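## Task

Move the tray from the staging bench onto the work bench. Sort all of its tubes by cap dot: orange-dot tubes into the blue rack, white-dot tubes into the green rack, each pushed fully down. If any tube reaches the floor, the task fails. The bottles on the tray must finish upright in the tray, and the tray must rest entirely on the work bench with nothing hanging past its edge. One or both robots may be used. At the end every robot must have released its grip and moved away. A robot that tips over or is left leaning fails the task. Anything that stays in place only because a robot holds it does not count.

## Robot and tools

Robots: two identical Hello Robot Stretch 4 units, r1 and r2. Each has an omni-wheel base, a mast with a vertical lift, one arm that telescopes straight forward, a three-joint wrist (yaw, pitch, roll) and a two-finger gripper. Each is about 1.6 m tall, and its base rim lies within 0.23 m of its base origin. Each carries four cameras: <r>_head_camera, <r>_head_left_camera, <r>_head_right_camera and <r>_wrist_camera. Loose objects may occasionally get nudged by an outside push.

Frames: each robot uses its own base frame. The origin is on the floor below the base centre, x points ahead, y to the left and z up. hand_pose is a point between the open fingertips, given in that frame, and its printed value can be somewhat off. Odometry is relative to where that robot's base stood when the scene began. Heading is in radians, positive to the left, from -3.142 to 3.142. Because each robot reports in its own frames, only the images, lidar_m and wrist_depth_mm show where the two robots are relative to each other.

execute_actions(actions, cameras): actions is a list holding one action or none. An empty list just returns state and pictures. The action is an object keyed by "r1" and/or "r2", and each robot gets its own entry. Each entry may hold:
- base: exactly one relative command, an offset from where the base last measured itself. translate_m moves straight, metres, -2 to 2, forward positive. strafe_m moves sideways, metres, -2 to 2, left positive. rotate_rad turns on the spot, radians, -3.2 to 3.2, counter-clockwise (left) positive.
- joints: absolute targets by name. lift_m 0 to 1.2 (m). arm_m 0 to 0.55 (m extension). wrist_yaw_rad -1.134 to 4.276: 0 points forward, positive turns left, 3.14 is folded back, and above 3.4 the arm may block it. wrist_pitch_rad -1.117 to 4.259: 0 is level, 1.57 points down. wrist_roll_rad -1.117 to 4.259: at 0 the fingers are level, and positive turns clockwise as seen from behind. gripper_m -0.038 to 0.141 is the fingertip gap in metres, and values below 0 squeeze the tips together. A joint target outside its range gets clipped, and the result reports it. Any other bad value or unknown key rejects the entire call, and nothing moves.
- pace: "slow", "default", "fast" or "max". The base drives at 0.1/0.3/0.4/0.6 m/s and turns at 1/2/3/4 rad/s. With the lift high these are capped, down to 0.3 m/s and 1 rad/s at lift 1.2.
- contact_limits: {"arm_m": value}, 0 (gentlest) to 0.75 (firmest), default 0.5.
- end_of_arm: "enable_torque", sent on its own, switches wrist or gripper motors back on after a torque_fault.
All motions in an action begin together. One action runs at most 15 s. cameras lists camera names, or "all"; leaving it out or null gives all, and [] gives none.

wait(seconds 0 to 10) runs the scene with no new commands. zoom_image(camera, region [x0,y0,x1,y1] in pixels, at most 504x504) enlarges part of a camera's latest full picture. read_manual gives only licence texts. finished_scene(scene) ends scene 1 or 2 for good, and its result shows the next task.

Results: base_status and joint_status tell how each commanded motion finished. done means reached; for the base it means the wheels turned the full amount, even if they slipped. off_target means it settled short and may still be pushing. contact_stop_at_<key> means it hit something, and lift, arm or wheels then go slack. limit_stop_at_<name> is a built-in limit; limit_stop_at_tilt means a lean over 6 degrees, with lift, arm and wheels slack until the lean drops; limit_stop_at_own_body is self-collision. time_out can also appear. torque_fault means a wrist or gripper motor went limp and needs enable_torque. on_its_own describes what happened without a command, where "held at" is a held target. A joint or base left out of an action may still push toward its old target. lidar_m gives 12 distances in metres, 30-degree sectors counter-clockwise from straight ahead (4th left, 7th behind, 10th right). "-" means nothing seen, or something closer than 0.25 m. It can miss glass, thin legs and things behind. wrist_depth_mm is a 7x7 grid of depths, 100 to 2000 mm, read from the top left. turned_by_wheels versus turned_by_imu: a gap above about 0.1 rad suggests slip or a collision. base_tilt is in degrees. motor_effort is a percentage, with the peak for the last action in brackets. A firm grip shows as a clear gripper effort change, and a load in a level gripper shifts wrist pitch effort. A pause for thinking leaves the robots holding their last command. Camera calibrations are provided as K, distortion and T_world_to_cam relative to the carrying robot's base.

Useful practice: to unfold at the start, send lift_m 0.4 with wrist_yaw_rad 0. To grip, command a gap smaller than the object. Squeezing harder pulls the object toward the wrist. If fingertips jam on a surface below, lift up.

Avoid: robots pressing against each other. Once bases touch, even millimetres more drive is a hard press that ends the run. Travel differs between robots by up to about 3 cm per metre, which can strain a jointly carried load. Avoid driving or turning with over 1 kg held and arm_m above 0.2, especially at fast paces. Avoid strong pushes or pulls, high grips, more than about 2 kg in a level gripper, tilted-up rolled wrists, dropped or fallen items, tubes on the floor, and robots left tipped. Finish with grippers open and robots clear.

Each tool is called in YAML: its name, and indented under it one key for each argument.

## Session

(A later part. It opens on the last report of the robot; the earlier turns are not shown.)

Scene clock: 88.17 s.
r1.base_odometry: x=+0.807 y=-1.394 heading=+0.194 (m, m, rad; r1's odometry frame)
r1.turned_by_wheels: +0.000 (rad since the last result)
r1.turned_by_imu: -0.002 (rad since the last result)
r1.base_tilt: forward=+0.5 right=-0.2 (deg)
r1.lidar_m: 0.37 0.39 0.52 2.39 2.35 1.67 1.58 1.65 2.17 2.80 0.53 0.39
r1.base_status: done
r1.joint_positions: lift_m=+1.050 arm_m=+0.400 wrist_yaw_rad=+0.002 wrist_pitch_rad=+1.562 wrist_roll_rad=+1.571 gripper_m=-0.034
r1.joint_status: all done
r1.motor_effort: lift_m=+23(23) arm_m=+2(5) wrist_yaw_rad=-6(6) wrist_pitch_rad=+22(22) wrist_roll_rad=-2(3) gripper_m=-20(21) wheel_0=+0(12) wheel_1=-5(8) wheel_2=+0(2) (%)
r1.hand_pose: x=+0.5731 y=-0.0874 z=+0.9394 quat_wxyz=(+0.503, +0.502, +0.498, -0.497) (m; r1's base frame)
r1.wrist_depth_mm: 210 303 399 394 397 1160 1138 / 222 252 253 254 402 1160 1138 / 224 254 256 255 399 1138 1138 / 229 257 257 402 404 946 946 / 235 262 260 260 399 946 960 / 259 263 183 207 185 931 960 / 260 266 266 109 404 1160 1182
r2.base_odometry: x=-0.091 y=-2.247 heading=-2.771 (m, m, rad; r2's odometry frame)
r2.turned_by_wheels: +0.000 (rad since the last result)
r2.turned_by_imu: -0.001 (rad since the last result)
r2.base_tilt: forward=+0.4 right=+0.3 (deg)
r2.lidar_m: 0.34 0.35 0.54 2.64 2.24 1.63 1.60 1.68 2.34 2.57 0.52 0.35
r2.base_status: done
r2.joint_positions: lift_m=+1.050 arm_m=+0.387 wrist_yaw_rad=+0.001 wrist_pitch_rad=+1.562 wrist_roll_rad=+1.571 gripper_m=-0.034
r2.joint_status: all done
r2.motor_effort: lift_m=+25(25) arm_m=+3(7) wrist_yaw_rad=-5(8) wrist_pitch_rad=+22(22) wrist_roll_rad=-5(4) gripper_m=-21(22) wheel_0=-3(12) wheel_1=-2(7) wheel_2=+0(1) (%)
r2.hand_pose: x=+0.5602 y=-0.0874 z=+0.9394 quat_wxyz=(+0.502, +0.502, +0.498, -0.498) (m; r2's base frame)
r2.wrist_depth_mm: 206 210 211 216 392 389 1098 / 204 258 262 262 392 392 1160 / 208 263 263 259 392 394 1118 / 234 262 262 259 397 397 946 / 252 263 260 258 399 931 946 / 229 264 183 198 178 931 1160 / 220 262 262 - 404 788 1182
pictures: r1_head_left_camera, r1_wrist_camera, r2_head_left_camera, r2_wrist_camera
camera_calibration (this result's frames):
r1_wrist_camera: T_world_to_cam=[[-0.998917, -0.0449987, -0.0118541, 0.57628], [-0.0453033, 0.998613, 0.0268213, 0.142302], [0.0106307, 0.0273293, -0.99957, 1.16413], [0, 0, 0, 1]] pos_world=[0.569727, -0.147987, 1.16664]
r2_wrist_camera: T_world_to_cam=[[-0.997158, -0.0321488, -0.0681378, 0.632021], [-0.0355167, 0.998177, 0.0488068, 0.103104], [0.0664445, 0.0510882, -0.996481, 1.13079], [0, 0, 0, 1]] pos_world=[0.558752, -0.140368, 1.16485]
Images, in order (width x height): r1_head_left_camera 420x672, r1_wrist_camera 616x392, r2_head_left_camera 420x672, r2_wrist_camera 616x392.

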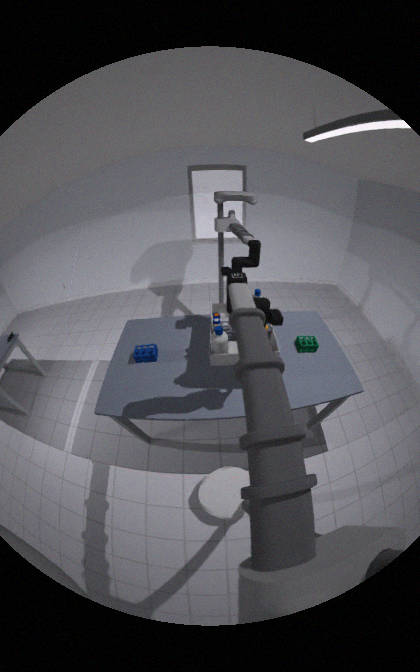

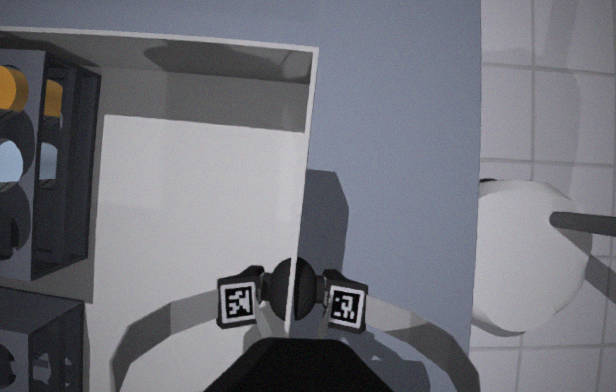

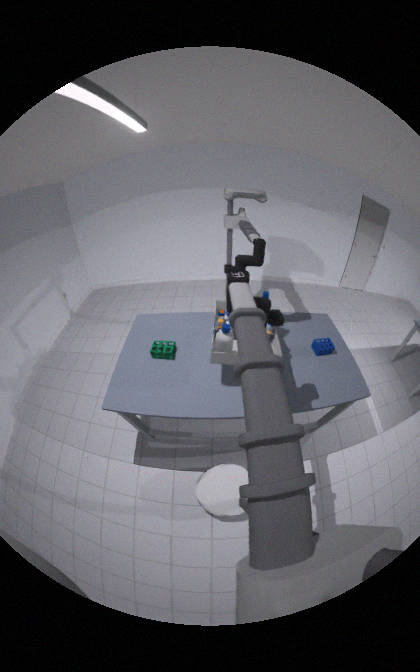

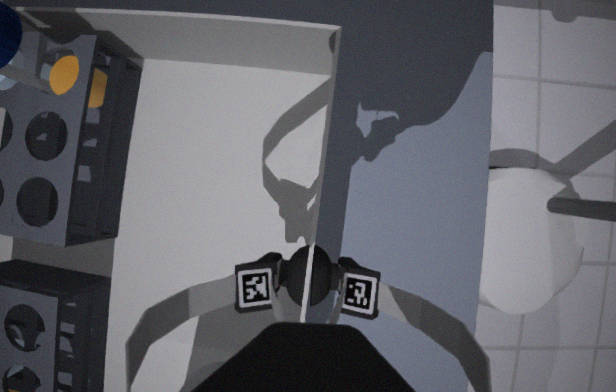

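execute_actions:
  actions:
    - {"r1":{"joints":{"lift_m":0.912},"pace":"slow"},"r2":{"joints":{"lift_m":0.912},"pace":"slow"}}
  cameras: []

execute_actions:
  actions:
    - {"r1":{"joints":{"gripper_m":0.06}},"r2":{"joints":{"gripper_m":0.06}}}
  cameras: []

execute_actions:
  actions:
    - {"r1":{"joints":{"lift_m":1.08}},"r2":{"joints":{"lift_m":1.08}}}
  cameras: []

execute_actions:
  actions:
    - {"r1":{"base":{"strafe_m":0.13},"joints":{"wrist_roll_rad":0}},"r2":{"base":{"strafe_m":0.09}}}
  cameras: []

execute_actions:
  actions:
    - {"r1":{"base":{"translate_m":0.1},"joints":{"arm_m":0.47}},"r2":{"base":{"translate_m":0.08},"joints":{"arm_m":0.5}}}
  cameras: ["r1_wrist_camera","r2_wrist_camera","r1_head_camera"]

Scene clock: 105.87 s.
r1.base_odometry: x=+0.807 y=-1.394 heading=+0.194 (m, m, rad; r1's odometry frame)
r1.turned_by_wheels: +0.000 (rad since the last result)
r1.turned_by_imu: +0.002 (rad since the last result)
r1.base_tilt: forward=+0.5 right=-0.2 (deg)
r1.lidar_m: 0.37 0.39 0.53 2.38 2.31 1.67 1.58 1.66 2.20 2.81 0.56 0.39
r1.base_status: not commanded
r1.joint_positions: lift_m=+0.912 arm_m=+0.400 wrist_yaw_rad=+0.002 wrist_pitch_rad=+1.562 wrist_roll_rad=+1.571 gripper_m=-0.034
r1.joint_status: all done
r1.motor_effort: lift_m=+19(21) arm_m=+2(2) wrist_yaw_rad=-5(5) wrist_pitch_rad=+22(22) wrist_roll_rad=-2(3) gripper_m=-21(21) wheel_0=+0(0) wheel_1=-5(5) wheel_2=+0(0) (%)
r1.hand_pose: x=+0.5731 y=-0.0874 z=+0.8017 quat_wxyz=(+0.503, +0.502, +0.498, -0.497) (m; r1's base frame)
r1.wrist_depth_mm: 215 236 260 262 262 262 263 / 223 256 257 257 264 263 264 / 228 258 258 258 264 264 265 / 230 259 259 265 265 265 809 / 236 260 262 260 266 266 798 / 258 262 183 206 184 266 539 / 257 264 263 108 268 268 809
r2.base_odometry: x=-0.091 y=-2.247 heading=-2.771 (m, m, rad; r2's odometry frame)
r2.turned_by_wheels: +0.000 (rad since the last result)
r2.turned_by_imu: -0.001 (rad since the last result)
r2.base_tilt: forward=+0.4 right=+0.3 (deg)
r2.lidar_m: 0.35 0.39 0.51 2.60 2.27 1.61 1.58 1.68 2.37 2.57 0.51 0.35
r2.base_status: not commanded
r2.joint_positions: lift_m=+0.912 arm_m=+0.387 wrist_yaw_rad=+0.001 wrist_pitch_rad=+1.562 wrist_roll_rad=+1.571 gripper_m=-0.034
r2.joint_status: all done
r2.motor_effort: lift_m=+21(24) arm_m=+3(3) wrist_yaw_rad=-3(4) wrist_pitch_rad=+22(22) wrist_roll_rad=-4(4) gripper_m=-23(21) wheel_0=-3(3) wheel_1=-2(2) wheel_2=+0(0) (%)
r2.hand_pose: x=+0.5602 y=-0.0874 z=+0.8017 quat_wxyz=(+0.502, +0.502, +0.498, -0.498) (m; r2's base frame)
r2.wrist_depth_mm: 201 211 206 214 254 251 - / 202 255 256 255 255 252 251 / 233 260 258 257 256 256 253 / 232 262 262 257 259 258 255 / 244 263 262 258 262 259 258 / 226 263 182 196 179 260 525 / 236 263 263 - 264 262 634
pictures: none
No camera images: the call's "cameras" was empty. Leave "cameras" out to get every camera's image.

Scene clock: 107.50 s.
r1.base_odometry: x=+0.807 y=-1.394 heading=+0.194 (m, m, rad; r1's odometry frame)
r1.turned_by_wheels: +0.000 (rad since the last result)
r1.turned_by_imu: +0.001 (rad since the last result)
r1.base_tilt: forward=+0.5 right=-0.2 (deg)
r1.lidar_m: 0.37 0.39 0.51 2.39 2.34 1.68 1.58 1.65 2.23 2.79 0.56 0.39
r1.base_status: not commanded
r1.joint_positions: lift_m=+0.912 arm_m=+0.400 wrist_yaw_rad=+0.000 wrist_pitch_rad=+1.569 wrist_roll_rad=+1.570 gripper_m=+0.060
r1.joint_status: all done
r1.motor_effort: lift_m=+19(19) arm_m=+3(2) wrist_yaw_rad=-2(5) wrist_pitch_rad=+1(23) wrist_roll_rad=-1(3) gripper_m=-2(19) wheel_0=+0(0) wheel_1=-5(5) wheel_2=+0(0) (%)
r1.hand_pose: x=+0.5709 y=-0.0874 z=+0.8017 quat_wxyz=(+0.501, +0.500, +0.500, -0.499) (m; r1's base frame)
r1.wrist_depth_mm: 213 235 263 263 264 264 265 / 226 260 263 262 265 265 1008 / 230 262 264 265 265 265 1025 / 234 263 262 265 266 266 809 / 242 263 264 267 267 268 820 / 259 265 216 268 197 268 820 / 259 265 265 108 270 270 1025
r2.base_odometry: x=-0.091 y=-2.247 heading=-2.771 (m, m, rad; r2's odometry frame)
r2.turned_by_wheels: +0.000 (rad since the last result)
r2.turned_by_imu: +0.000 (rad since the last result)
r2.base_tilt: forward=+0.4 right=+0.3 (deg)
r2.lidar_m: 0.32 0.38 0.51 2.65 2.26 1.63 1.59 1.68 2.37 2.56 0.51 0.35
r2.base_status: not commanded
r2.joint_positions: lift_m=+0.912 arm_m=+0.387 wrist_yaw_rad=+0.001 wrist_pitch_rad=+1.569 wrist_roll_rad=+1.570 gripper_m=+0.060
r2.joint_status: all done
r2.motor_effort: lift_m=+20(21) arm_m=+2(3) wrist_yaw_rad=-2(4) wrist_pitch_rad=-1(22) wrist_roll_rad=-1(4) gripper_m=-3(22) wheel_0=-3(3) wheel_1=-2(2) wheel_2=+0(0) (%)
r2.hand_pose: x=+0.5579 y=-0.0874 z=+0.8017 quat_wxyz=(+0.501, +0.500, +0.500, -0.499) (m; r2's base frame)
r2.wrist_depth_mm: 202 211 206 217 256 253 253 / 202 258 258 257 257 256 256 / 232 258 259 259 258 257 257 / 234 262 263 260 260 259 258 / 243 265 263 264 262 260 525 / 231 266 265 264 193 263 535 / 224 267 266 - 267 265 1025
pictures: none
No camera images: the call's "cameras" was empty. Leave "cameras" out to get every camera's image.

Scene clock: 109.27 s.
r1.base_odometry: x=+0.807 y=-1.394 heading=+0.194 (m, m, rad; r1's odometry frame)
r1.turned_by_wheels: +0.000 (rad since the last result)
r1.turned_by_imu: +0.001 (rad since the last result)
r1.base_tilt: forward=+0.6 right=-0.3 (deg)
r1.lidar_m: 0.36 0.36 0.52 2.42 2.32 1.66 1.57 1.65 2.19 2.81 0.55 0.39
r1.base_status: not commanded
r1.joint_positions: lift_m=+1.080 arm_m=+0.400 wrist_yaw_rad=+0.000 wrist_pitch_rad=+1.570 wrist_roll_rad=+1.570 gripper_m=+0.060
r1.joint_status: all done
r1.motor_effort: lift_m=+20(20) arm_m=+2(3) wrist_yaw_rad=-1(2) wrist_pitch_rad=+1(1) wrist_roll_rad=+0(1) gripper_m=-1(5) wheel_0=+0(0) wheel_1=-5(5) wheel_2=+0(0) (%)
r1.hand_pose: x=+0.5709 y=-0.0874 z=+0.9696 quat_wxyz=(+0.500, +0.500, +0.500, -0.500) (m; r1's base frame)
r1.wrist_depth_mm: 424 424 427 430 430 1182 1160 / 424 427 430 430 433 1160 1182 / 413 364 430 430 433 1160 1182 / 424 382 427 430 433 976 1182 / 427 427 430 433 436 991 960 / 430 402 215 436 197 1008 1205 / 387 368 336 108 436 1205 1205
r2.base_odometry: x=-0.091 y=-2.247 heading=-2.771 (m, m, rad; r2's odometry frame)
r2.turned_by_wheels: +0.000 (rad since the last result)
r2.turned_by_imu: +0.000 (rad since the last result)
r2.base_tilt: forward=+0.3 right=+0.3 (deg)
r2.lidar_m: 0.34 0.37 0.50 2.64 2.25 1.64 1.55 1.72 2.34 2.58 0.47 0.37
r2.base_status: not commanded
r2.joint_positions: lift_m=+1.080 arm_m=+0.387 wrist_yaw_rad=+0.000 wrist_pitch_rad=+1.570 wrist_roll_rad=+1.570 gripper_m=+0.060
r2.joint_status: all done
r2.motor_effort: lift_m=+22(21) arm_m=+3(2) wrist_yaw_rad=-3(2) wrist_pitch_rad=-1(0) wrist_roll_rad=-1(1) gripper_m=-4(3) wheel_0=-4(3) wheel_1=-2(2) wheel_2=+0(0) (%)
r2.hand_pose: x=+0.5578 y=-0.0874 z=+0.9696 quat_wxyz=(+0.501, +0.500, +0.500, -0.499) (m; r2's base frame)
r2.wrist_depth_mm: 433 430 427 424 421 1160 1160 / 379 373 424 421 421 1182 1138 / 421 370 424 427 424 1160 1182 / 439 402 427 436 427 960 960 / 439 392 430 433 430 976 960 / 436 377 309 427 193 976 1205 / 322 379 306 - 433 1182 1182
pictures: none
No camera images: the call's "cameras" was empty. Leave "cameras" out to get every camera's image.

Scene clock: 110.90 s.
r1.base_odometry: x=+0.782 y=-1.266 heading=+0.194 (m, m, rad; r1's odometry frame)
r1.turned_by_wheels: +0.000 (rad since the last result)
r1.turned_by_imu: +0.001 (rad since the last result)
r1.base_tilt: forward=+0.7 right=-0.1 (deg)
r1.lidar_m: 0.36 0.38 0.52 2.25 2.33 1.68 1.58 1.65 2.19 2.93 0.55 0.39
r1.base_status: done
r1.joint_positions: lift_m=+1.080 arm_m=+0.400 wrist_yaw_rad=+0.000 wrist_pitch_rad=+1.570 wrist_roll_rad=+0.000 gripper_m=+0.060
r1.joint_status: all done
r1.motor_effort: lift_m=+20(20) arm_m=+2(3) wrist_yaw_rad=+0(1) wrist_pitch_rad=+1(1) wrist_roll_rad=+0(4) gripper_m=-3(1) wheel_0=-4(13) wheel_1=+2(10) wheel_2=+0(1) (%)
r1.hand_pose: x=+0.5708 y=-0.0874 z=+0.9696 quat_wxyz=(+0.708, +0.000, +0.707, +0.000) (m; r1's base frame)
r1.wrist_depth_mm: 427 430 430 368 399 389 382 / 424 427 427 402 399 375 334 / 424 430 430 415 430 433 402 / 424 433 433 289 430 433 397 / 433 430 430 436 436 436 436 / 430 433 216 436 198 436 442 / 427 433 433 108 436 436 439
r2.base_odometry: x=-0.059 y=-2.331 heading=-2.771 (m, m, rad; r2's odometry frame)
r2.turned_by_wheels: +0.000 (rad since the last result)
r2.turned_by_imu: +0.000 (rad since the last result)
r2.base_tilt: forward=+0.4 right=+0.3 (deg)
r2.lidar_m: 0.36 0.36 0.54 2.56 2.25 1.66 1.59 1.66 2.34 2.65 0.50 0.36
r2.base_status: done
r2.joint_positions: lift_m=+1.080 arm_m=+0.387 wrist_yaw_rad=+0.000 wrist_pitch_rad=+1.570 wrist_roll_rad=+1.570 gripper_m=+0.060
r2.joint_status: not commanded
r2.motor_effort: lift_m=+22(22) arm_m=+2(3) wrist_yaw_rad=-2(2) wrist_pitch_rad=-1(1) wrist_roll_rad=-2(2) gripper_m=-4(3) wheel_0=-2(8) wheel_1=-1(8) wheel_2=+0(1) (%)
r2.hand_pose: x=+0.5578 y=-0.0874 z=+0.9696 quat_wxyz=(+0.501, +0.500, +0.500, -0.499) (m; r2's base frame)
r2.wrist_depth_mm: 379 366 418 424 415 1138 1138 / 430 394 424 421 418 1160 1160 / 433 427 427 427 427 1182 1160 / 436 375 436 430 427 960 946 / 387 375 296 433 430 960 960 / 445 442 293 397 193 976 1205 / 452 445 442 - 433 1205 1182
pictures: none
No camera images: the call's "cameras" was empty. Leave "cameras" out to get every camera's image.

Scene clock: 112.43 s.
r1.base_odometry: x=+0.880 y=-1.247 heading=+0.195 (m, m, rad; r1's odometry frame)
r1.turned_by_wheels: +0.000 (rad since the last result)
r1.turned_by_imu: +0.001 (rad since the last result)
r1.base_tilt: forward=+0.7 right=-0.3 (deg)
r1.lidar_m: 0.26 0.27 0.37 2.26 2.47 1.78 1.69 1.76 2.35 2.92 0.38 0.28
r1.base_status: done
r1.joint_positions: lift_m=+1.080 arm_m=+0.469 wrist_yaw_rad=+0.000 wrist_pitch_rad=+1.570 wrist_roll_rad=+0.000 gripper_m=+0.060
r1.joint_status: all done
r1.motor_effort: lift_m=+20(20) arm_m=+4(5) wrist_yaw_rad=+0(0) wrist_pitch_rad=+0(1) wrist_roll_rad=-1(1) gripper_m=-1(2) wheel_0=+4(6) wheel_1=+5(6) wheel_2=-3(12) (%)
r1.hand_pose: x=+0.6403 y=-0.0874 z=+0.9696 quat_wxyz=(+0.707, +0.000, +0.707, +0.000) (m; r1's base frame)
r1.wrist_depth_mm: 427 424 430 399 399 433 436 / 427 424 427 427 430 415 298 / 427 424 430 430 433 433 384 / 427 430 430 370 418 430 382 / 427 430 433 427 375 375 320 / 427 427 215 430 198 436 399 / 436 430 436 108 436 433 442
r2.base_odometry: x=-0.133 y=-2.360 heading=-2.771 (m, m, rad; r2's odometry frame)
r2.turned_by_wheels: +0.000 (rad since the last result)
r2.turned_by_imu: +0.000 (rad since the last result)
r2.base_tilt: forward=+0.3 right=+0.3 (deg)
r2.lidar_m: 0.25 0.29 0.40 2.54 2.36 1.74 1.65 1.76 2.47 2.65 0.38 0.29
r2.base_status: done
r2.joint_positions: lift_m=+1.080 arm_m=+0.499 wrist_yaw_rad=+0.000 wrist_pitch_rad=+1.570 wrist_roll_rad=+1.570 gripper_m=+0.060
r2.joint_status: all done
r2.motor_effort: lift_m=+22(22) arm_m=+4(4) wrist_yaw_rad=-2(2) wrist_pitch_rad=-2(1) wrist_roll_rad=-2(1) gripper_m=-4(3) wheel_0=+1(4) wheel_1=+0(5) wheel_2=-1(9) (%)
r2.hand_pose: x=+0.6704 y=-0.0874 z=+0.9696 quat_wxyz=(+0.500, +0.500, +0.500, -0.500) (m; r2's base frame)
r2.wrist_depth_mm: 427 430 338 362 392 392 415 / 433 427 424 394 421 418 415 / 436 430 427 418 421 418 418 / 439 436 427 368 427 427 424 / 442 433 436 366 364 294 427 / 442 442 439 362 193 285 427 / 449 442 442 - 439 433 433
pictures: r1_head_camera, r1_wrist_camera, r2_wrist_camera
camera_calibration (this result's frames):
r1_wrist_camera: T_world_to_cam=[[0.043114, -0.999065, -0.00322784, -0.115228], [-0.998719, -0.0431843, 0.0263781, 0.664418], [-0.0264928, 0.00208643, -0.999647, 1.21522], [0, 0, 0, 1]] pos_world=[0.700729, -0.0889636, 1.1969]
r2_wrist_camera: T_world_to_cam=[[-0.997685, -0.0322389, -0.0598816, 0.736302], [-0.0352011, 0.998174, 0.0490899, 0.105061], [0.0581897, 0.0510842, -0.996998, 1.15959], [0, 0, 0, 1]] pos_world=[0.67082, -0.140368, 1.19504]
Images, in order (width x height): r1_head_camera 420x560, r1_wrist_camera 616x392, r2_wrist_camera 616x392.

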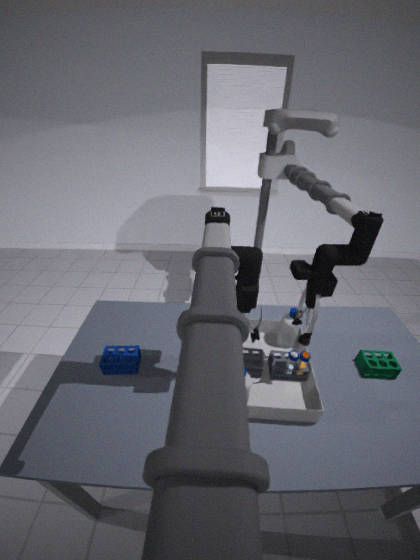

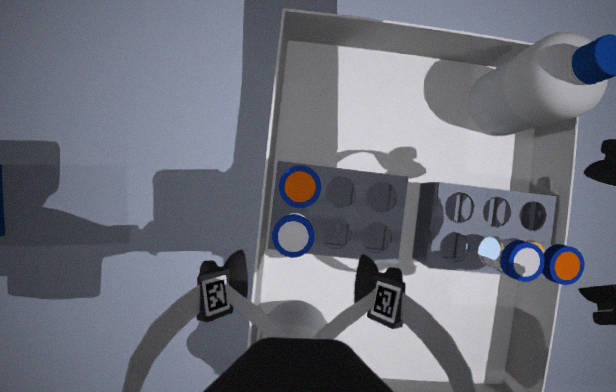

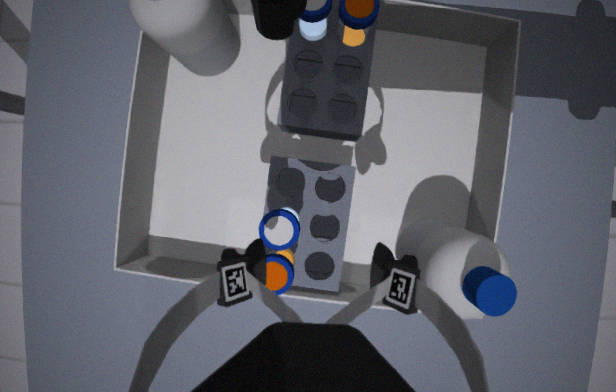

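execute_actions:
  actions:
    - {"r1":{"joints":{"arm_m":0.519}},"r2":{"base":{"strafe_m":-0.008},"joints":{"arm_m":0.535}}}
  cameras: []

execute_actions:
  actions:
    - {"r1":{"joints":{"lift_m":0.975}},"r2":{"joints":{"lift_m":0.975}}}
  cameras: ["r1_wrist_camera","r2_wrist_camera"]

Scene clock: 128.83 s.
r1.base_odometry: x=+0.880 y=-1.247 heading=+0.195 (m, m, rad; r1's odometry frame)
r1.turned_by_wheels: +0.000 (rad since the last result)
r1.turned_by_imu: +0.001 (rad since the last result)
r1.base_tilt: forward=+0.7 right=-0.3 (deg)
r1.lidar_m: 0.26 0.26 0.40 2.26 2.49 1.76 1.69 1.73 2.37 2.93 0.39 0.29
r1.base_status: not commanded
r1.joint_positions: lift_m=+1.080 arm_m=+0.518 wrist_yaw_rad=+0.000 wrist_pitch_rad=+1.570 wrist_roll_rad=+0.000 gripper_m=+0.060
r1.joint_status: all done
r1.motor_effort: lift_m=+20(20) arm_m=+5(6) wrist_yaw_rad=+0(0) wrist_pitch_rad=+0(0) wrist_roll_rad=+0(1) gripper_m=-2(4) wheel_0=+4(4) wheel_1=+5(5) wheel_2=-3(3) (%)
r1.hand_pose: x=+0.6893 y=-0.0874 z=+0.9696 quat_wxyz=(+0.707, +0.000, +0.707, +0.000) (m; r1's base frame)
r1.wrist_depth_mm: 424 430 430 430 430 436 433 / 424 430 427 427 430 430 433 / 430 430 430 427 430 392 296 / 427 430 433 433 430 436 382 / 430 436 433 370 375 375 397 / 430 433 216 370 198 375 340 / 433 433 433 109 436 436 394
r2.base_odometry: x=-0.136 y=-2.352 heading=-2.771 (m, m, rad; r2's odometry frame)
r2.turned_by_wheels: +0.000 (rad since the last result)
r2.turned_by_imu: -0.001 (rad since the last result)
r2.base_tilt: forward=+0.3 right=+0.3 (deg)
r2.lidar_m: 0.27 0.30 0.42 2.56 2.36 1.71 1.64 1.74 2.47 2.65 0.42 0.28
r2.base_status: done
r2.joint_positions: lift_m=+1.080 arm_m=+0.534 wrist_yaw_rad=+0.000 wrist_pitch_rad=+1.570 wrist_roll_rad=+1.570 gripper_m=+0.060
r2.joint_status: all done
r2.motor_effort: lift_m=+22(22) arm_m=+5(5) wrist_yaw_rad=+2(2) wrist_pitch_rad=-2(2) wrist_roll_rad=-2(2) gripper_m=-4(4) wheel_0=+1(6) wheel_1=+1(5) wheel_2=+0(1) (%)
r2.hand_pose: x=+0.7053 y=-0.0874 z=+0.9696 quat_wxyz=(+0.500, +0.500, +0.500, -0.500) (m; r2's base frame)
r2.wrist_depth_mm: 430 430 297 418 216 387 373 / 430 433 430 421 394 415 394 / 439 430 427 424 424 415 418 / 439 436 433 424 427 424 421 / 442 439 433 370 424 329 427 / 445 439 364 310 193 287 424 / 449 449 439 - 433 433 427
pictures: none
No camera images: the call's "cameras" was empty. Leave "cameras" out to get every camera's image.

Scene clock: 130.30 s.
r1.base_odometry: x=+0.880 y=-1.247 heading=+0.195 (m, m, rad; r1's odometry frame)
r1.turned_by_wheels: +0.000 (rad since the last result)
r1.turned_by_imu: +0.001 (rad since the last result)
r1.base_tilt: forward=+0.6 right=-0.2 (deg)
r1.lidar_m: 0.26 0.29 0.38 2.24 2.47 1.78 1.67 1.73 2.36 2.94 0.43 0.27
r1.base_status: not commanded
r1.joint_positions: lift_m=+0.975 arm_m=+0.518 wrist_yaw_rad=+0.000 wrist_pitch_rad=+1.570 wrist_roll_rad=+0.000 gripper_m=+0.060
r1.joint_status: all done
r1.motor_effort: lift_m=+16(20) arm_m=+4(4) wrist_yaw_rad=+0(1) wrist_pitch_rad=+0(0) wrist_roll_rad=-1(1) gripper_m=-3(0) wheel_0=+4(4) wheel_1=+5(5) wheel_2=-3(3) (%)
r1.hand_pose: x=+0.6893 y=-0.0874 z=+0.8649 quat_wxyz=(+0.707, +0.000, +0.707, +0.000) (m; r1's base frame)
r1.wrist_depth_mm: 322 324 325 276 285 327 330 / 324 324 327 327 325 327 296 / 325 324 327 327 327 327 283 / 327 329 327 327 329 329 330 / 325 327 327 267 268 324 327 / 327 327 211 208 198 283 281 / 327 327 327 108 329 271 272
r2.base_odometry: x=-0.136 y=-2.352 heading=-2.771 (m, m, rad; r2's odometry frame)
r2.turned_by_wheels: +0.000 (rad since the last result)
r2.turned_by_imu: +0.000 (rad since the last result)
r2.base_tilt: forward=+0.4 right=+0.3 (deg)
r2.lidar_m: 0.27 0.27 0.40 2.56 2.35 1.75 1.67 1.75 2.44 2.64 0.40 0.29
r2.base_status: not commanded
r2.joint_positions: lift_m=+0.975 arm_m=+0.534 wrist_yaw_rad=+0.000 wrist_pitch_rad=+1.570 wrist_roll_rad=+1.570 gripper_m=+0.060
r2.joint_status: all done
r2.motor_effort: lift_m=+18(21) arm_m=+4(5) wrist_yaw_rad=+0(1) wrist_pitch_rad=-2(2) wrist_roll_rad=-1(1) gripper_m=-4(3) wheel_0=+1(1) wheel_1=+1(1) wheel_2=+0(0) (%)
r2.hand_pose: x=+0.7053 y=-0.0874 z=+0.8649 quat_wxyz=(+0.500, +0.500, +0.500, -0.500) (m; r2's base frame)
r2.wrist_depth_mm: 325 303 291 317 217 312 312 / 327 307 322 319 257 317 310 / 330 317 320 320 319 317 317 / 330 310 324 320 293 319 317 / 334 324 325 263 264 319 297 / 336 291 263 204 193 247 200 / 340 336 334 - 270 260 -
pictures: r1_wrist_camera, r2_wrist_camera
camera_calibration (this result's frames):
r1_wrist_camera: T_world_to_cam=[[0.0430777, -0.999067, -0.00322832, -0.117653], [-0.99872, -0.0431481, 0.0263894, 0.7161], [-0.0265041, 0.00208739, -0.999647, 1.1119], [0, 0, 0, 1]] pos_world=[0.749721, -0.0889658, 1.09223]
r2_wrist_camera: T_world_to_cam=[[-0.997685, -0.0322378, -0.0598816, 0.764922], [-0.0352, 0.998174, 0.0490899, 0.111428], [0.0581897, 0.0510841, -0.996998, 1.05323], [0, 0, 0, 1]] pos_world=[0.705786, -0.140368, 1.0904]
Images, in order (width x height): r1_wrist_camera 616x392, r2_wrist_camera 616x392.

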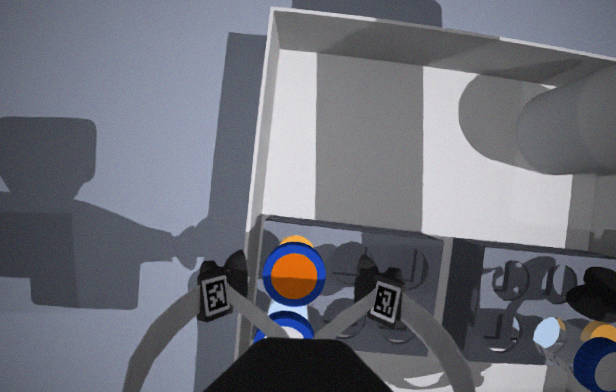

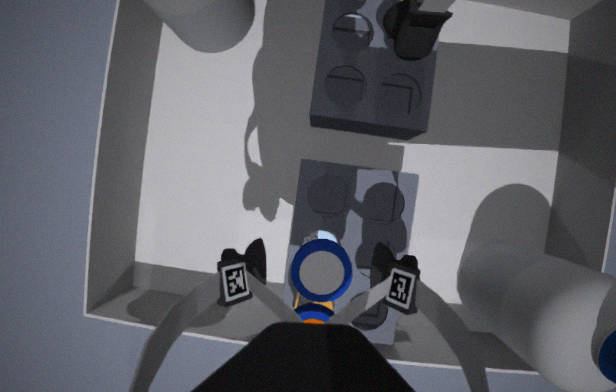

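execute_actions:
  actions:
    - {"r1":{"joints":{"gripper_m":0.005}},"r2":{"joints":{"gripper_m":0.005}}}
  cameras: []

execute_actions:
  actions:
    - {"r1":{"joints":{"lift_m":1.12}},"r2":{"joints":{"lift_m":1.12}}}
  cameras: []

execute_actions:
  actions:
    - {"r1":{"base":{"strafe_m":0.36}},"r2":{"base":{"strafe_m":0.4}}}
  cameras: []

execute_actions:
  actions:
    - {"r1":{"joints":{"arm_m":0.43}},"r2":{"joints":{"arm_m":0.47}}}
  cameras: ["r1_wrist_camera","r2_wrist_camera"]

Scene clock: 146.97 s.
r1.base_odometry: x=+0.880 y=-1.247 heading=+0.195 (m, m, rad; r1's odometry frame)
r1.turned_by_wheels: +0.000 (rad since the last result)
r1.turned_by_imu: +0.002 (rad since the last result)
r1.base_tilt: forward=+0.7 right=-0.3 (deg)
r1.lidar_m: 0.27 0.27 0.38 2.26 2.49 1.78 1.69 1.77 2.35 2.94 0.42 0.28
r1.base_status: not commanded
r1.joint_positions: lift_m=+0.975 arm_m=+0.518 wrist_yaw_rad=+0.000 wrist_pitch_rad=+1.570 wrist_roll_rad=+0.000 gripper_m=+0.005
r1.joint_status: all done
r1.motor_effort: lift_m=+16(16) arm_m=+4(5) wrist_yaw_rad=+0(1) wrist_pitch_rad=-1(0) wrist_roll_rad=+0(2) gripper_m=-14(12) wheel_0=+4(4) wheel_1=+5(5) wheel_2=-3(3) (%)
r1.hand_pose: x=+0.6893 y=-0.0874 z=+0.8649 quat_wxyz=(+0.707, +0.000, +0.707, +0.000) (m; r1's base frame)
r1.wrist_depth_mm: 324 324 327 277 283 307 330 / 322 324 325 325 327 327 296 / 324 325 327 325 325 327 285 / 324 327 327 325 325 327 329 / 327 327 327 267 298 319 325 / 327 327 191 206 190 285 271 / 329 329 330 108 327 271 272
r2.base_odometry: x=-0.136 y=-2.352 heading=-2.771 (m, m, rad; r2's odometry frame)
r2.turned_by_wheels: +0.000 (rad since the last result)
r2.turned_by_imu: -0.001 (rad since the last result)
r2.base_tilt: forward=+0.4 right=+0.3 (deg)
r2.lidar_m: 0.27 0.30 0.41 2.55 2.36 1.77 1.67 1.72 2.46 2.63 0.41 0.29
r2.base_status: not commanded
r2.joint_positions: lift_m=+0.975 arm_m=+0.534 wrist_yaw_rad=+0.000 wrist_pitch_rad=+1.570 wrist_roll_rad=+1.570 gripper_m=+0.005
r2.joint_status: all done
r2.motor_effort: lift_m=+17(18) arm_m=+4(5) wrist_yaw_rad=+0(0) wrist_pitch_rad=-2(2) wrist_roll_rad=-1(1) gripper_m=-17(14) wheel_0=+1(1) wheel_1=+1(1) wheel_2=+0(0) (%)
r2.hand_pose: x=+0.7053 y=-0.0874 z=+0.8649 quat_wxyz=(+0.500, +0.500, +0.500, -0.500) (m; r2's base frame)
r2.wrist_depth_mm: 324 301 291 317 258 312 312 / 327 307 320 317 259 314 312 / 329 317 322 322 319 319 315 / 332 309 325 317 293 320 317 / 336 322 329 208 265 320 298 / 336 285 190 195 185 243 200 / 338 336 334 - 270 259 -
pictures: none
No camera images: the call's "cameras" was empty. Leave "cameras" out to get every camera's image.

Scene clock: 148.63 s.
r1.base_odometry: x=+0.880 y=-1.247 heading=+0.195 (m, m, rad; r1's odometry frame)
r1.turned_by_wheels: +0.000 (rad since the last result)
r1.turned_by_imu: +0.001 (rad since the last result)
r1.base_tilt: forward=+0.7 right=-0.3 (deg)
r1.lidar_m: 0.25 0.25 0.36 2.26 2.47 1.78 1.68 1.77 2.34 2.94 0.38 0.26
r1.base_status: not commanded
r1.joint_positions: lift_m=+1.120 arm_m=+0.518 wrist_yaw_rad=+0.000 wrist_pitch_rad=+1.570 wrist_roll_rad=+0.000 gripper_m=+0.005
r1.joint_status: all done
r1.motor_effort: lift_m=+20(22) arm_m=+5(5) wrist_yaw_rad=-1(0) wrist_pitch_rad=+0(0) wrist_roll_rad=+1(0) gripper_m=-14(13) wheel_0=+4(4) wheel_1=+5(5) wheel_2=-3(3) (%)
r1.hand_pose: x=+0.6893 y=-0.0874 z=+1.0095 quat_wxyz=(+0.707, +0.000, +0.707, +0.000) (m; r1's base frame)
r1.wrist_depth_mm: 466 462 469 469 469 473 477 / 466 469 469 466 473 473 477 / 466 466 469 466 473 387 329 / 469 473 469 469 469 473 455 / 469 469 469 267 415 418 477 / 473 469 193 208 190 418 445 / 473 473 473 108 469 436 480
r2.base_odometry: x=-0.136 y=-2.352 heading=-2.771 (m, m, rad; r2's odometry frame)
r2.turned_by_wheels: +0.000 (rad since the last result)
r2.turned_by_imu: +0.000 (rad since the last result)
r2.base_tilt: forward=+0.4 right=+0.3 (deg)
r2.lidar_m: 0.27 0.28 0.42 2.55 2.39 1.75 1.65 1.72 2.50 2.64 0.40 0.29
r2.base_status: not commanded
r2.joint_positions: lift_m=+1.120 arm_m=+0.534 wrist_yaw_rad=+0.000 wrist_pitch_rad=+1.570 wrist_roll_rad=+1.570 gripper_m=+0.005
r2.joint_status: all done
r2.motor_effort: lift_m=+22(27) arm_m=+5(5) wrist_yaw_rad=+0(2) wrist_pitch_rad=-2(2) wrist_roll_rad=-2(1) gripper_m=-18(16) wheel_0=+1(1) wheel_1=+1(1) wheel_2=+0(0) (%)
r2.hand_pose: x=+0.7053 y=-0.0874 z=+1.0095 quat_wxyz=(+0.500, +0.500, +0.500, -0.500) (m; r2's base frame)
r2.wrist_depth_mm: 1229 466 329 424 397 452 452 / 1008 469 433 459 455 459 455 / 904 473 466 466 462 459 462 / 1281 480 469 466 466 462 462 / 1281 480 469 208 442 340 466 / 1308 480 190 195 186 329 469 / 878 484 480 - 480 473 477
pictures: none
No camera images: the call's "cameras" was empty. Leave "cameras" out to get every camera's image.

Scene clock: 151.30 s.
r1.base_odometry: x=+0.810 y=-0.894 heading=+0.195 (m, m, rad; r1's odometry frame)
r1.turned_by_wheels: +0.000 (rad since the last result)
r1.turned_by_imu: +0.002 (rad since the last result)
r1.base_tilt: forward=+0.6 right=-0.3 (deg)
r1.lidar_m: 0.25 0.26 1.96 1.91 2.47 1.78 1.69 1.76 2.39 1.21 0.40 0.29
r1.base_status: done
r1.joint_positions: lift_m=+1.120 arm_m=+0.518 wrist_yaw_rad=+0.000 wrist_pitch_rad=+1.570 wrist_roll_rad=+0.000 gripper_m=+0.005
r1.joint_status: not commanded
r1.motor_effort: lift_m=+20(21) arm_m=+5(5) wrist_yaw_rad=-1(0) wrist_pitch_rad=+0(1) wrist_roll_rad=-2(0) gripper_m=-12(13) wheel_0=-4(11) wheel_1=+3(11) wheel_2=+0(3) (%)
r1.hand_pose: x=+0.6893 y=-0.0874 z=+1.0095 quat_wxyz=(+0.707, +0.000, +0.707, +0.000) (m; r1's base frame)
r1.wrist_depth_mm: 1182 466 469 473 469 473 469 / 1182 469 469 469 473 477 477 / 1205 469 473 469 473 473 477 / 466 469 477 473 477 480 469 / 469 469 415 268 477 480 462 / 469 469 192 208 190 480 449 / 1205 469 477 108 480 480 439
r2.base_odometry: x=+0.009 y=-2.725 heading=-2.771 (m, m, rad; r2's odometry frame)
r2.turned_by_wheels: +0.000 (rad since the last result)
r2.turned_by_imu: +0.000 (rad since the last result)
r2.base_tilt: forward=+0.4 right=+0.3 (deg)
r2.lidar_m: 0.26 0.30 2.24 2.15 2.26 1.72 1.65 1.73 2.44 1.08 0.39 0.29
r2.base_status: done
r2.joint_positions: lift_m=+1.120 arm_m=+0.534 wrist_yaw_rad=+0.000 wrist_pitch_rad=+1.570 wrist_roll_rad=+1.570 gripper_m=+0.005
r2.joint_status: not commanded
r2.motor_effort: lift_m=+22(22) arm_m=+4(4) wrist_yaw_rad=+0(0) wrist_pitch_rad=-2(2) wrist_roll_rad=-1(1) gripper_m=-17(16) wheel_0=-1(8) wheel_1=-2(5) wheel_2=+0(1) (%)
r2.hand_pose: x=+0.7053 y=-0.0874 z=+1.0095 quat_wxyz=(+0.500, +0.500, +0.500, -0.500) (m; r2's base frame)
r2.wrist_depth_mm: 1255 466 459 462 462 455 449 / 1255 469 469 466 459 459 455 / 1205 473 469 469 466 466 452 / 1255 473 473 462 466 466 466 / 1281 477 473 207 466 473 466 / 1281 488 191 194 185 469 469 / 878 488 480 - 477 473 469
pictures: none
No camera images: the call's "cameras" was empty. Leave "cameras" out to get every camera's image.

Scene clock: 152.53 s.
r1.base_odometry: x=+0.810 y=-0.894 heading=+0.195 (m, m, rad; r1's odometry frame)
r1.turned_by_wheels: +0.000 (rad since the last result)
r1.turned_by_imu: +0.000 (rad since the last result)
r1.base_tilt: forward=+0.5 right=-0.2 (deg)
r1.lidar_m: 0.25 0.27 1.96 1.89 2.51 1.78 1.69 1.76 2.39 1.23 0.39 0.28
r1.base_status: not commanded
r1.joint_positions: lift_m=+1.120 arm_m=+0.431 wrist_yaw_rad=+0.000 wrist_pitch_rad=+1.570 wrist_roll_rad=+0.000 gripper_m=+0.005
r1.joint_status: all done
r1.motor_effort: lift_m=+20(21) arm_m=-4(5) wrist_yaw_rad=+0(0) wrist_pitch_rad=+0(1) wrist_roll_rad=-1(0) gripper_m=-14(14) wheel_0=-4(4) wheel_1=+3(4) wheel_2=+0(0) (%)
r1.hand_pose: x=+0.6019 y=-0.0874 z=+1.0095 quat_wxyz=(+0.707, +0.000, +0.707, +0.000) (m; r1's base frame)
r1.wrist_depth_mm: 1182 466 469 469 469 473 473 / 1182 466 469 469 469 473 473 / 1205 469 466 473 473 473 473 / 1205 469 442 473 473 477 469 / 1205 469 473 267 473 477 455 / 1205 473 191 208 190 477 445 / 1229 473 473 108 477 477 480
r2.base_odometry: x=+0.009 y=-2.725 heading=-2.771 (m, m, rad; r2's odometry frame)
r2.turned_by_wheels: +0.000 (rad since the last result)
r2.turned_by_imu: +0.000 (rad since the last result)
r2.base_tilt: forward=+0.4 right=+0.3 (deg)
r2.lidar_m: 0.28 0.31 2.24 2.16 2.27 1.74 1.66 1.74 2.47 1.13 0.42 0.28
r2.base_status: not commanded
r2.joint_positions: lift_m=+1.120 arm_m=+0.471 wrist_yaw_rad=+0.000 wrist_pitch_rad=+1.570 wrist_roll_rad=+1.570 gripper_m=+0.005
r2.joint_status: all done
r2.motor_effort: lift_m=+22(22) arm_m=-5(6) wrist_yaw_rad=+1(0) wrist_pitch_rad=-2(1) wrist_roll_rad=+0(1) gripper_m=-17(17) wheel_0=-1(1) wheel_1=-2(2) wheel_2=+0(0) (%)
r2.hand_pose: x=+0.6420 y=-0.0874 z=+1.0095 quat_wxyz=(+0.500, +0.500, +0.500, -0.500) (m; r2's base frame)
r2.wrist_depth_mm: 473 466 466 459 459 452 455 / 469 466 473 462 462 455 455 / 473 473 466 466 466 459 455 / 480 477 473 466 466 462 466 / 480 477 477 208 469 469 466 / 484 480 190 195 185 469 750 / 484 484 484 - 473 469 854
pictures: r1_wrist_camera, r2_wrist_camera
camera_calibration (this result's frames):
r1_wrist_camera: T_world_to_cam=[[0.0429972, -0.99907, -0.00323166, -0.113368], [-0.998722, -0.0430679, 0.0264668, 0.624892], [-0.0265814, 0.00208953, -0.999644, 1.25423], [0, 0, 0, 1]] pos_world=[0.662307, -0.0889706, 1.23688]
r2_wrist_camera: T_world_to_cam=[[-0.997687, -0.0322326, -0.0598505, 0.71041], [-0.0351932, 0.998174, 0.049091, 0.102095], [0.0581589, 0.0510838, -0.996999, 1.20112], [0, 0, 0, 1]] pos_world=[0.642503, -0.140368, 1.23502]
Images, in order (width x height): r1_wrist_camera 616x392, r2_wrist_camera 616x392.

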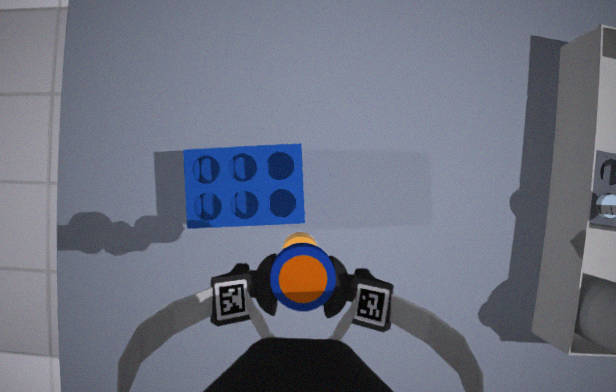

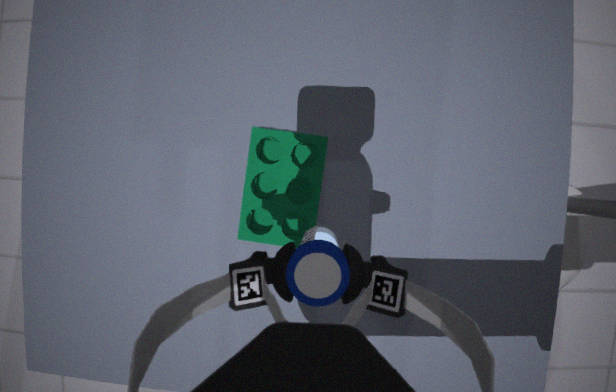

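execute_actions:
  actions:
    - {"r1":{"base":{"strafe_m":0.098},"joints":{"arm_m":0.5,"lift_m":1.06}},"r2":{"base":{"strafe_m":0.003},"joints":{"arm_m":0.543,"lift_m":1.06}}}
  cameras: ["r1_wrist_camera","r2_wrist_camera"]

Scene clock: 164.30 s.
r1.base_odometry: x=+0.791 y=-0.798 heading=+0.195 (m, m, rad; r1's odometry frame)
r1.turned_by_wheels: +0.000 (rad since the last result)
r1.turned_by_imu: +0.002 (rad since the last result)
r1.base_tilt: forward=+0.5 right=-0.3 (deg)
r1.lidar_m: 0.25 0.28 1.89 1.81 2.52 1.77 1.70 1.76 2.37 1.16 0.37 0.28
r1.base_status: done
r1.joint_positions: lift_m=+1.060 arm_m=+0.499 wrist_yaw_rad=+0.000 wrist_pitch_rad=+1.570 wrist_roll_rad=+0.000 gripper_m=+0.005
r1.joint_status: all done
r1.motor_effort: lift_m=+16(22) arm_m=+5(5) wrist_yaw_rad=+0(1) wrist_pitch_rad=+0(0) wrist_roll_rad=-1(0) gripper_m=-12(15) wheel_0=-2(17) wheel_1=+2(13) wheel_2=+0(1) (%)
r1.hand_pose: x=+0.6703 y=-0.0874 z=+0.9499 quat_wxyz=(+0.707, +0.000, +0.707, +0.000) (m; r1's base frame)
r1.wrist_depth_mm: 1138 407 407 410 410 413 415 / 1138 410 410 410 415 415 415 / 1138 410 410 415 415 418 421 / 1138 410 410 415 415 415 418 / 1138 413 413 268 410 418 418 / 1138 415 192 208 191 418 421 / 1160 415 415 108 418 418 424
r2.base_odometry: x=+0.010 y=-2.728 heading=-2.771 (m, m, rad; r2's odometry frame)
r2.turned_by_wheels: +0.000 (rad since the last result)
r2.turned_by_imu: -0.001 (rad since the last result)
r2.base_tilt: forward=+0.4 right=+0.3 (deg)
r2.lidar_m: 0.28 0.30 2.22 2.15 2.26 1.74 1.64 1.74 2.47 1.15 0.39 0.30
r2.base_status: done
r2.joint_positions: lift_m=+1.060 arm_m=+0.542 wrist_yaw_rad=+0.000 wrist_pitch_rad=+1.570 wrist_roll_rad=+1.570 gripper_m=+0.005
r2.joint_status: all done
r2.motor_effort: lift_m=+18(21) arm_m=+5(6) wrist_yaw_rad=-1(0) wrist_pitch_rad=-2(1) wrist_roll_rad=-2(1) gripper_m=-17(17) wheel_0=+0(10) wheel_1=+0(3) wheel_2=+0(0) (%)
r2.hand_pose: x=+0.7133 y=-0.0874 z=+0.9499 quat_wxyz=(+0.500, +0.500, +0.500, -0.500) (m; r2's base frame)
r2.wrist_depth_mm: 407 407 402 404 397 394 397 / 413 413 407 407 402 399 397 / 413 413 410 410 407 402 399 / 418 415 415 407 404 407 402 / 421 421 413 208 410 410 407 / 424 418 191 195 185 410 407 / 424 424 424 - 410 410 413
pictures: r1_wrist_camera, r2_wrist_camera
camera_calibration (this result's frames):
r1_wrist_camera: T_world_to_cam=[[0.0431681, -0.999063, -0.00323245, -0.116615], [-0.998714, -0.0432387, 0.0264857, 0.694738], [-0.0266007, 0.00208495, -0.999644, 1.19641], [0, 0, 0, 1]] pos_world=[0.730704, -0.0889603, 1.17721]
r2_wrist_camera: T_world_to_cam=[[-0.997686, -0.0322335, -0.0598654, 0.777987], [-0.0351949, 0.998174, 0.0490905, 0.107534], [0.0581738, 0.0510838, -0.996999, 1.13749], [0, 0, 0, 1]] pos_world=[0.7138, -0.140368, 1.17537]
Images, in order (width x height): r1_wrist_camera 616x392, r2_wrist_camera 616x392.

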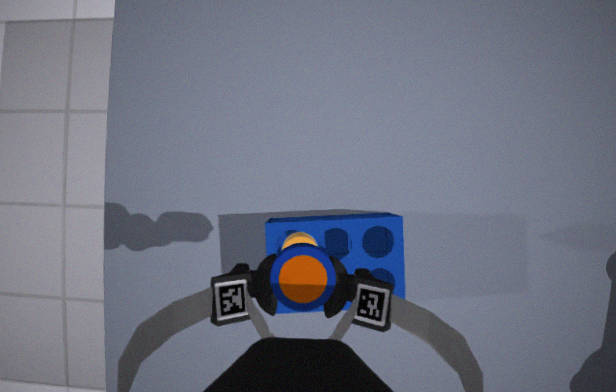

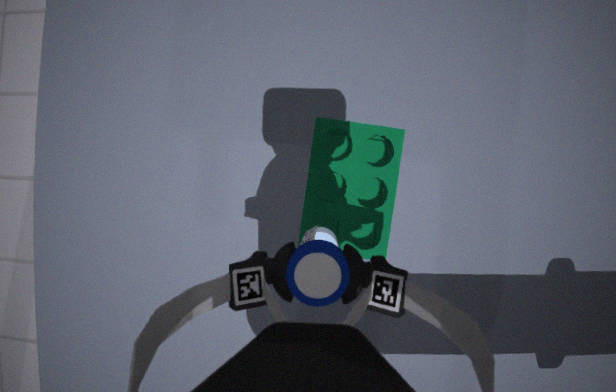

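execute_actions:
  actions:
    - {"r1":{"base":{"strafe_m":0.003},"joints":{"lift_m":1.02},"pace":"slow"},"r2":{"base":{"strafe_m":0.002},"joints":{"lift_m":1.02},"pace":"slow"}}
  cameras: ["r1_wrist_camera","r2_wrist_camera"]

execute_actions:
  actions:
    - {"r1":{"joints":{"lift_m":0.975},"pace":"slow"},"r2":{"joints":{"lift_m":0.975},"pace":"slow"}}
  cameras: ["r1_wrist_camera","r2_wrist_camera"]

Scene clock: 173.63 s.
r1.base_odometry: x=+0.791 y=-0.795 heading=+0.195 (m, m, rad; r1's odometry frame)
r1.turned_by_wheels: +0.000 (rad since the last result)
r1.turned_by_imu: +0.001 (rad since the last result)
r1.base_tilt: forward=+0.6 right=-0.2 (deg)
r1.lidar_m: 0.25 0.26 1.86 1.80 2.51 1.79 1.70 1.75 2.37 1.17 0.39 0.26
r1.base_status: done
r1.joint_positions: lift_m=+1.020 arm_m=+0.499 wrist_yaw_rad=+0.000 wrist_pitch_rad=+1.570 wrist_roll_rad=+0.000 gripper_m=+0.005
r1.joint_status: all done
r1.motor_effort: lift_m=+16(17) arm_m=+5(5) wrist_yaw_rad=+0(1) wrist_pitch_rad=-1(1) wrist_roll_rad=+0(1) gripper_m=-14(14) wheel_0=-5(3) wheel_1=+5(8) wheel_2=+0(2) (%)
r1.hand_pose: x=+0.6703 y=-0.0874 z=+0.9099 quat_wxyz=(+0.707, +0.000, +0.707, +0.000) (m; r1's base frame)
r1.wrist_depth_mm: 1098 368 370 370 373 375 375 / 1098 370 370 373 375 375 375 / 1118 368 373 373 373 375 377 / 1118 370 373 375 375 377 377 / 1098 373 373 267 315 377 377 / 1118 375 191 208 190 377 382 / 1118 373 375 108 377 379 384
r2.base_odometry: x=+0.011 y=-2.730 heading=-2.771 (m, m, rad; r2's odometry frame)
r2.turned_by_wheels: +0.000 (rad since the last result)
r2.turned_by_imu: -0.001 (rad since the last result)
r2.base_tilt: forward=+0.4 right=+0.3 (deg)
r2.lidar_m: 0.26 0.31 2.23 2.17 2.25 1.72 1.67 1.70 2.48 1.12 0.41 0.31
r2.base_status: done
r2.joint_positions: lift_m=+1.020 arm_m=+0.542 wrist_yaw_rad=+0.000 wrist_pitch_rad=+1.570 wrist_roll_rad=+1.570 gripper_m=+0.005
r2.joint_status: all done
r2.motor_effort: lift_m=+18(16) arm_m=+5(4) wrist_yaw_rad=+1(0) wrist_pitch_rad=-2(2) wrist_roll_rad=-1(1) gripper_m=-16(16) wheel_0=+1(8) wheel_1=+0(3) wheel_2=+0(1) (%)
r2.hand_pose: x=+0.7133 y=-0.0874 z=+0.9099 quat_wxyz=(+0.500, +0.500, +0.500, -0.500) (m; r2's base frame)
r2.wrist_depth_mm: 373 368 368 366 364 359 357 / 375 370 368 364 364 362 359 / 375 375 368 368 336 362 359 / 377 377 375 368 364 368 364 / 379 377 377 208 366 368 366 / 379 379 190 195 185 370 370 / 384 384 379 - 375 375 368
pictures: r1_wrist_camera, r2_wrist_camera
camera_calibration (this result's frames):
r1_wrist_camera: T_world_to_cam=[[0.0431682, -0.999063, -0.00323244, -0.116744], [-0.998714, -0.0432388, 0.0264856, 0.695801], [-0.0266006, 0.00208495, -0.999644, 1.15644], [0, 0, 0, 1]] pos_world=[0.730707, -0.0889603, 1.13722]
r2_wrist_camera: T_world_to_cam=[[-0.997686, -0.0322336, -0.0598652, 0.775598], [-0.035195, 0.998174, 0.0490905, 0.109497], [0.0581735, 0.0510838, -0.996999, 1.09764], [0, 0, 0, 1]] pos_world=[0.713803, -0.140368, 1.1354]
Images, in order (width x height): r1_wrist_camera 616x392, r2_wrist_camera 616x392.

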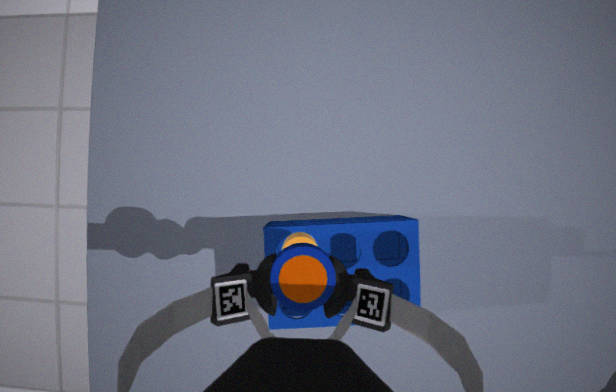

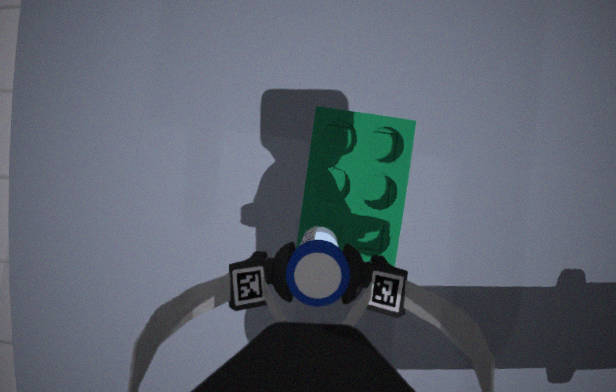

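Scene clock: 174.87 s.
r1.base_odometry: x=+0.791 y=-0.795 heading=+0.195 (m, m, rad; r1's odometry frame)
r1.turned_by_wheels: +0.000 (rad since the last result)
r1.turned_by_imu: +0.000 (rad since the last result)
r1.base_tilt: forward=+0.6 right=-0.2 (deg)
r1.lidar_m: 0.26 0.29 1.88 1.81 2.50 1.77 1.70 1.77 2.38 1.15 0.38 0.26
r1.base_status: not commanded
r1.joint_positions: lift_m=+0.975 arm_m=+0.499 wrist_yaw_rad=+0.000 wrist_pitch_rad=+1.570 wrist_roll_rad=+0.000 gripper_m=+0.005
r1.joint_status: all done
r1.motor_effort: lift_m=+16(13) arm_m=+5(5) wrist_yaw_rad=+0(1) wrist_pitch_rad=-1(1) wrist_roll_rad=-1(1) gripper_m=-13(13) wheel_0=-5(5) wheel_1=+5(5) wheel_2=+0(0) (%)
r1.hand_pose: x=+0.6703 y=-0.0874 z=+0.8649 quat_wxyz=(+0.707, +0.000, +0.707, +0.000) (m; r1's base frame)
r1.wrist_depth_mm: 1060 325 325 325 329 329 329 / 1042 324 325 327 329 330 332 / 1060 325 329 329 329 329 332 / 1060 327 325 329 329 330 334 / 1078 327 327 268 271 330 332 / 1078 329 192 206 190 332 334 / 1078 327 329 108 332 334 336
r2.base_odometry: x=+0.011 y=-2.730 heading=-2.771 (m, m, rad; r2's odometry frame)
r2.turned_by_wheels: +0.000 (rad since the last result)
r2.turned_by_imu: +0.000 (rad since the last result)
r2.base_tilt: forward=+0.4 right=+0.3 (deg)
r2.lidar_m: 0.28 0.30 2.22 2.17 2.25 1.71 1.66 1.74 2.47 1.10 0.40 0.29
r2.base_status: not commanded
r2.joint_positions: lift_m=+0.975 arm_m=+0.542 wrist_yaw_rad=+0.000 wrist_pitch_rad=+1.570 wrist_roll_rad=+1.570 gripper_m=+0.005
r2.joint_status: all done
r2.motor_effort: lift_m=+17(17) arm_m=+5(4) wrist_yaw_rad=+1(2) wrist_pitch_rad=-2(1) wrist_roll_rad=-1(1) gripper_m=-17(16) wheel_0=+1(1) wheel_1=+0(0) wheel_2=+0(0) (%)
r2.hand_pose: x=+0.7133 y=-0.0874 z=+0.8649 quat_wxyz=(+0.500, +0.500, +0.500, -0.500) (m; r2's base frame)
r2.wrist_depth_mm: 325 322 322 320 319 314 314 / 327 325 322 322 319 317 315 / 329 327 324 319 265 320 319 / 330 329 325 320 296 322 320 / 336 332 329 208 265 322 322 / 338 334 190 194 184 325 325 / 338 338 336 - 329 327 324
pictures: r1_wrist_camera, r2_wrist_camera
camera_calibration (this result's frames):
r1_wrist_camera: T_world_to_cam=[[0.0431682, -0.999063, -0.00323244, -0.11689], [-0.998714, -0.0432388, 0.0264856, 0.696994], [-0.0266006, 0.00208495, -0.999644, 1.11147], [0, 0, 0, 1]] pos_world=[0.730709, -0.0889602, 1.09223]
r2_wrist_camera: T_world_to_cam=[[-0.997687, -0.0322335, -0.0598531, 0.772892], [-0.0351943, 0.998174, 0.0490909, 0.111704], [0.0581614, 0.0510838, -0.996999, 1.05279], [0, 0, 0, 1]] pos_world=[0.713804, -0.140368, 1.09041]
Images, in order (width x height): r1_wrist_camera 616x392, r2_wrist_camera 616x392.

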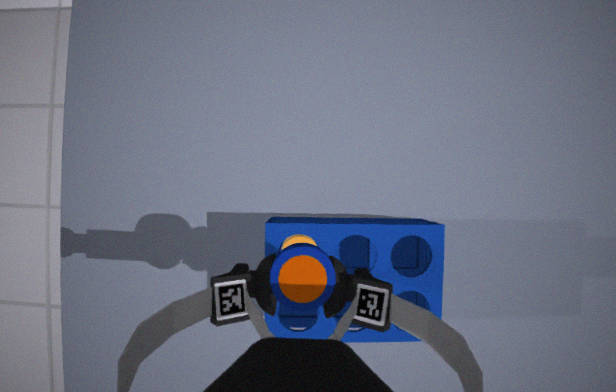

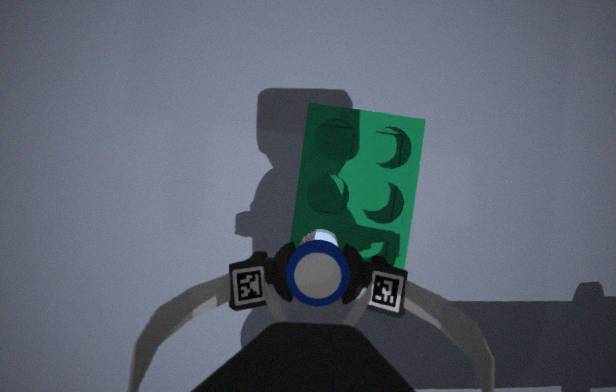

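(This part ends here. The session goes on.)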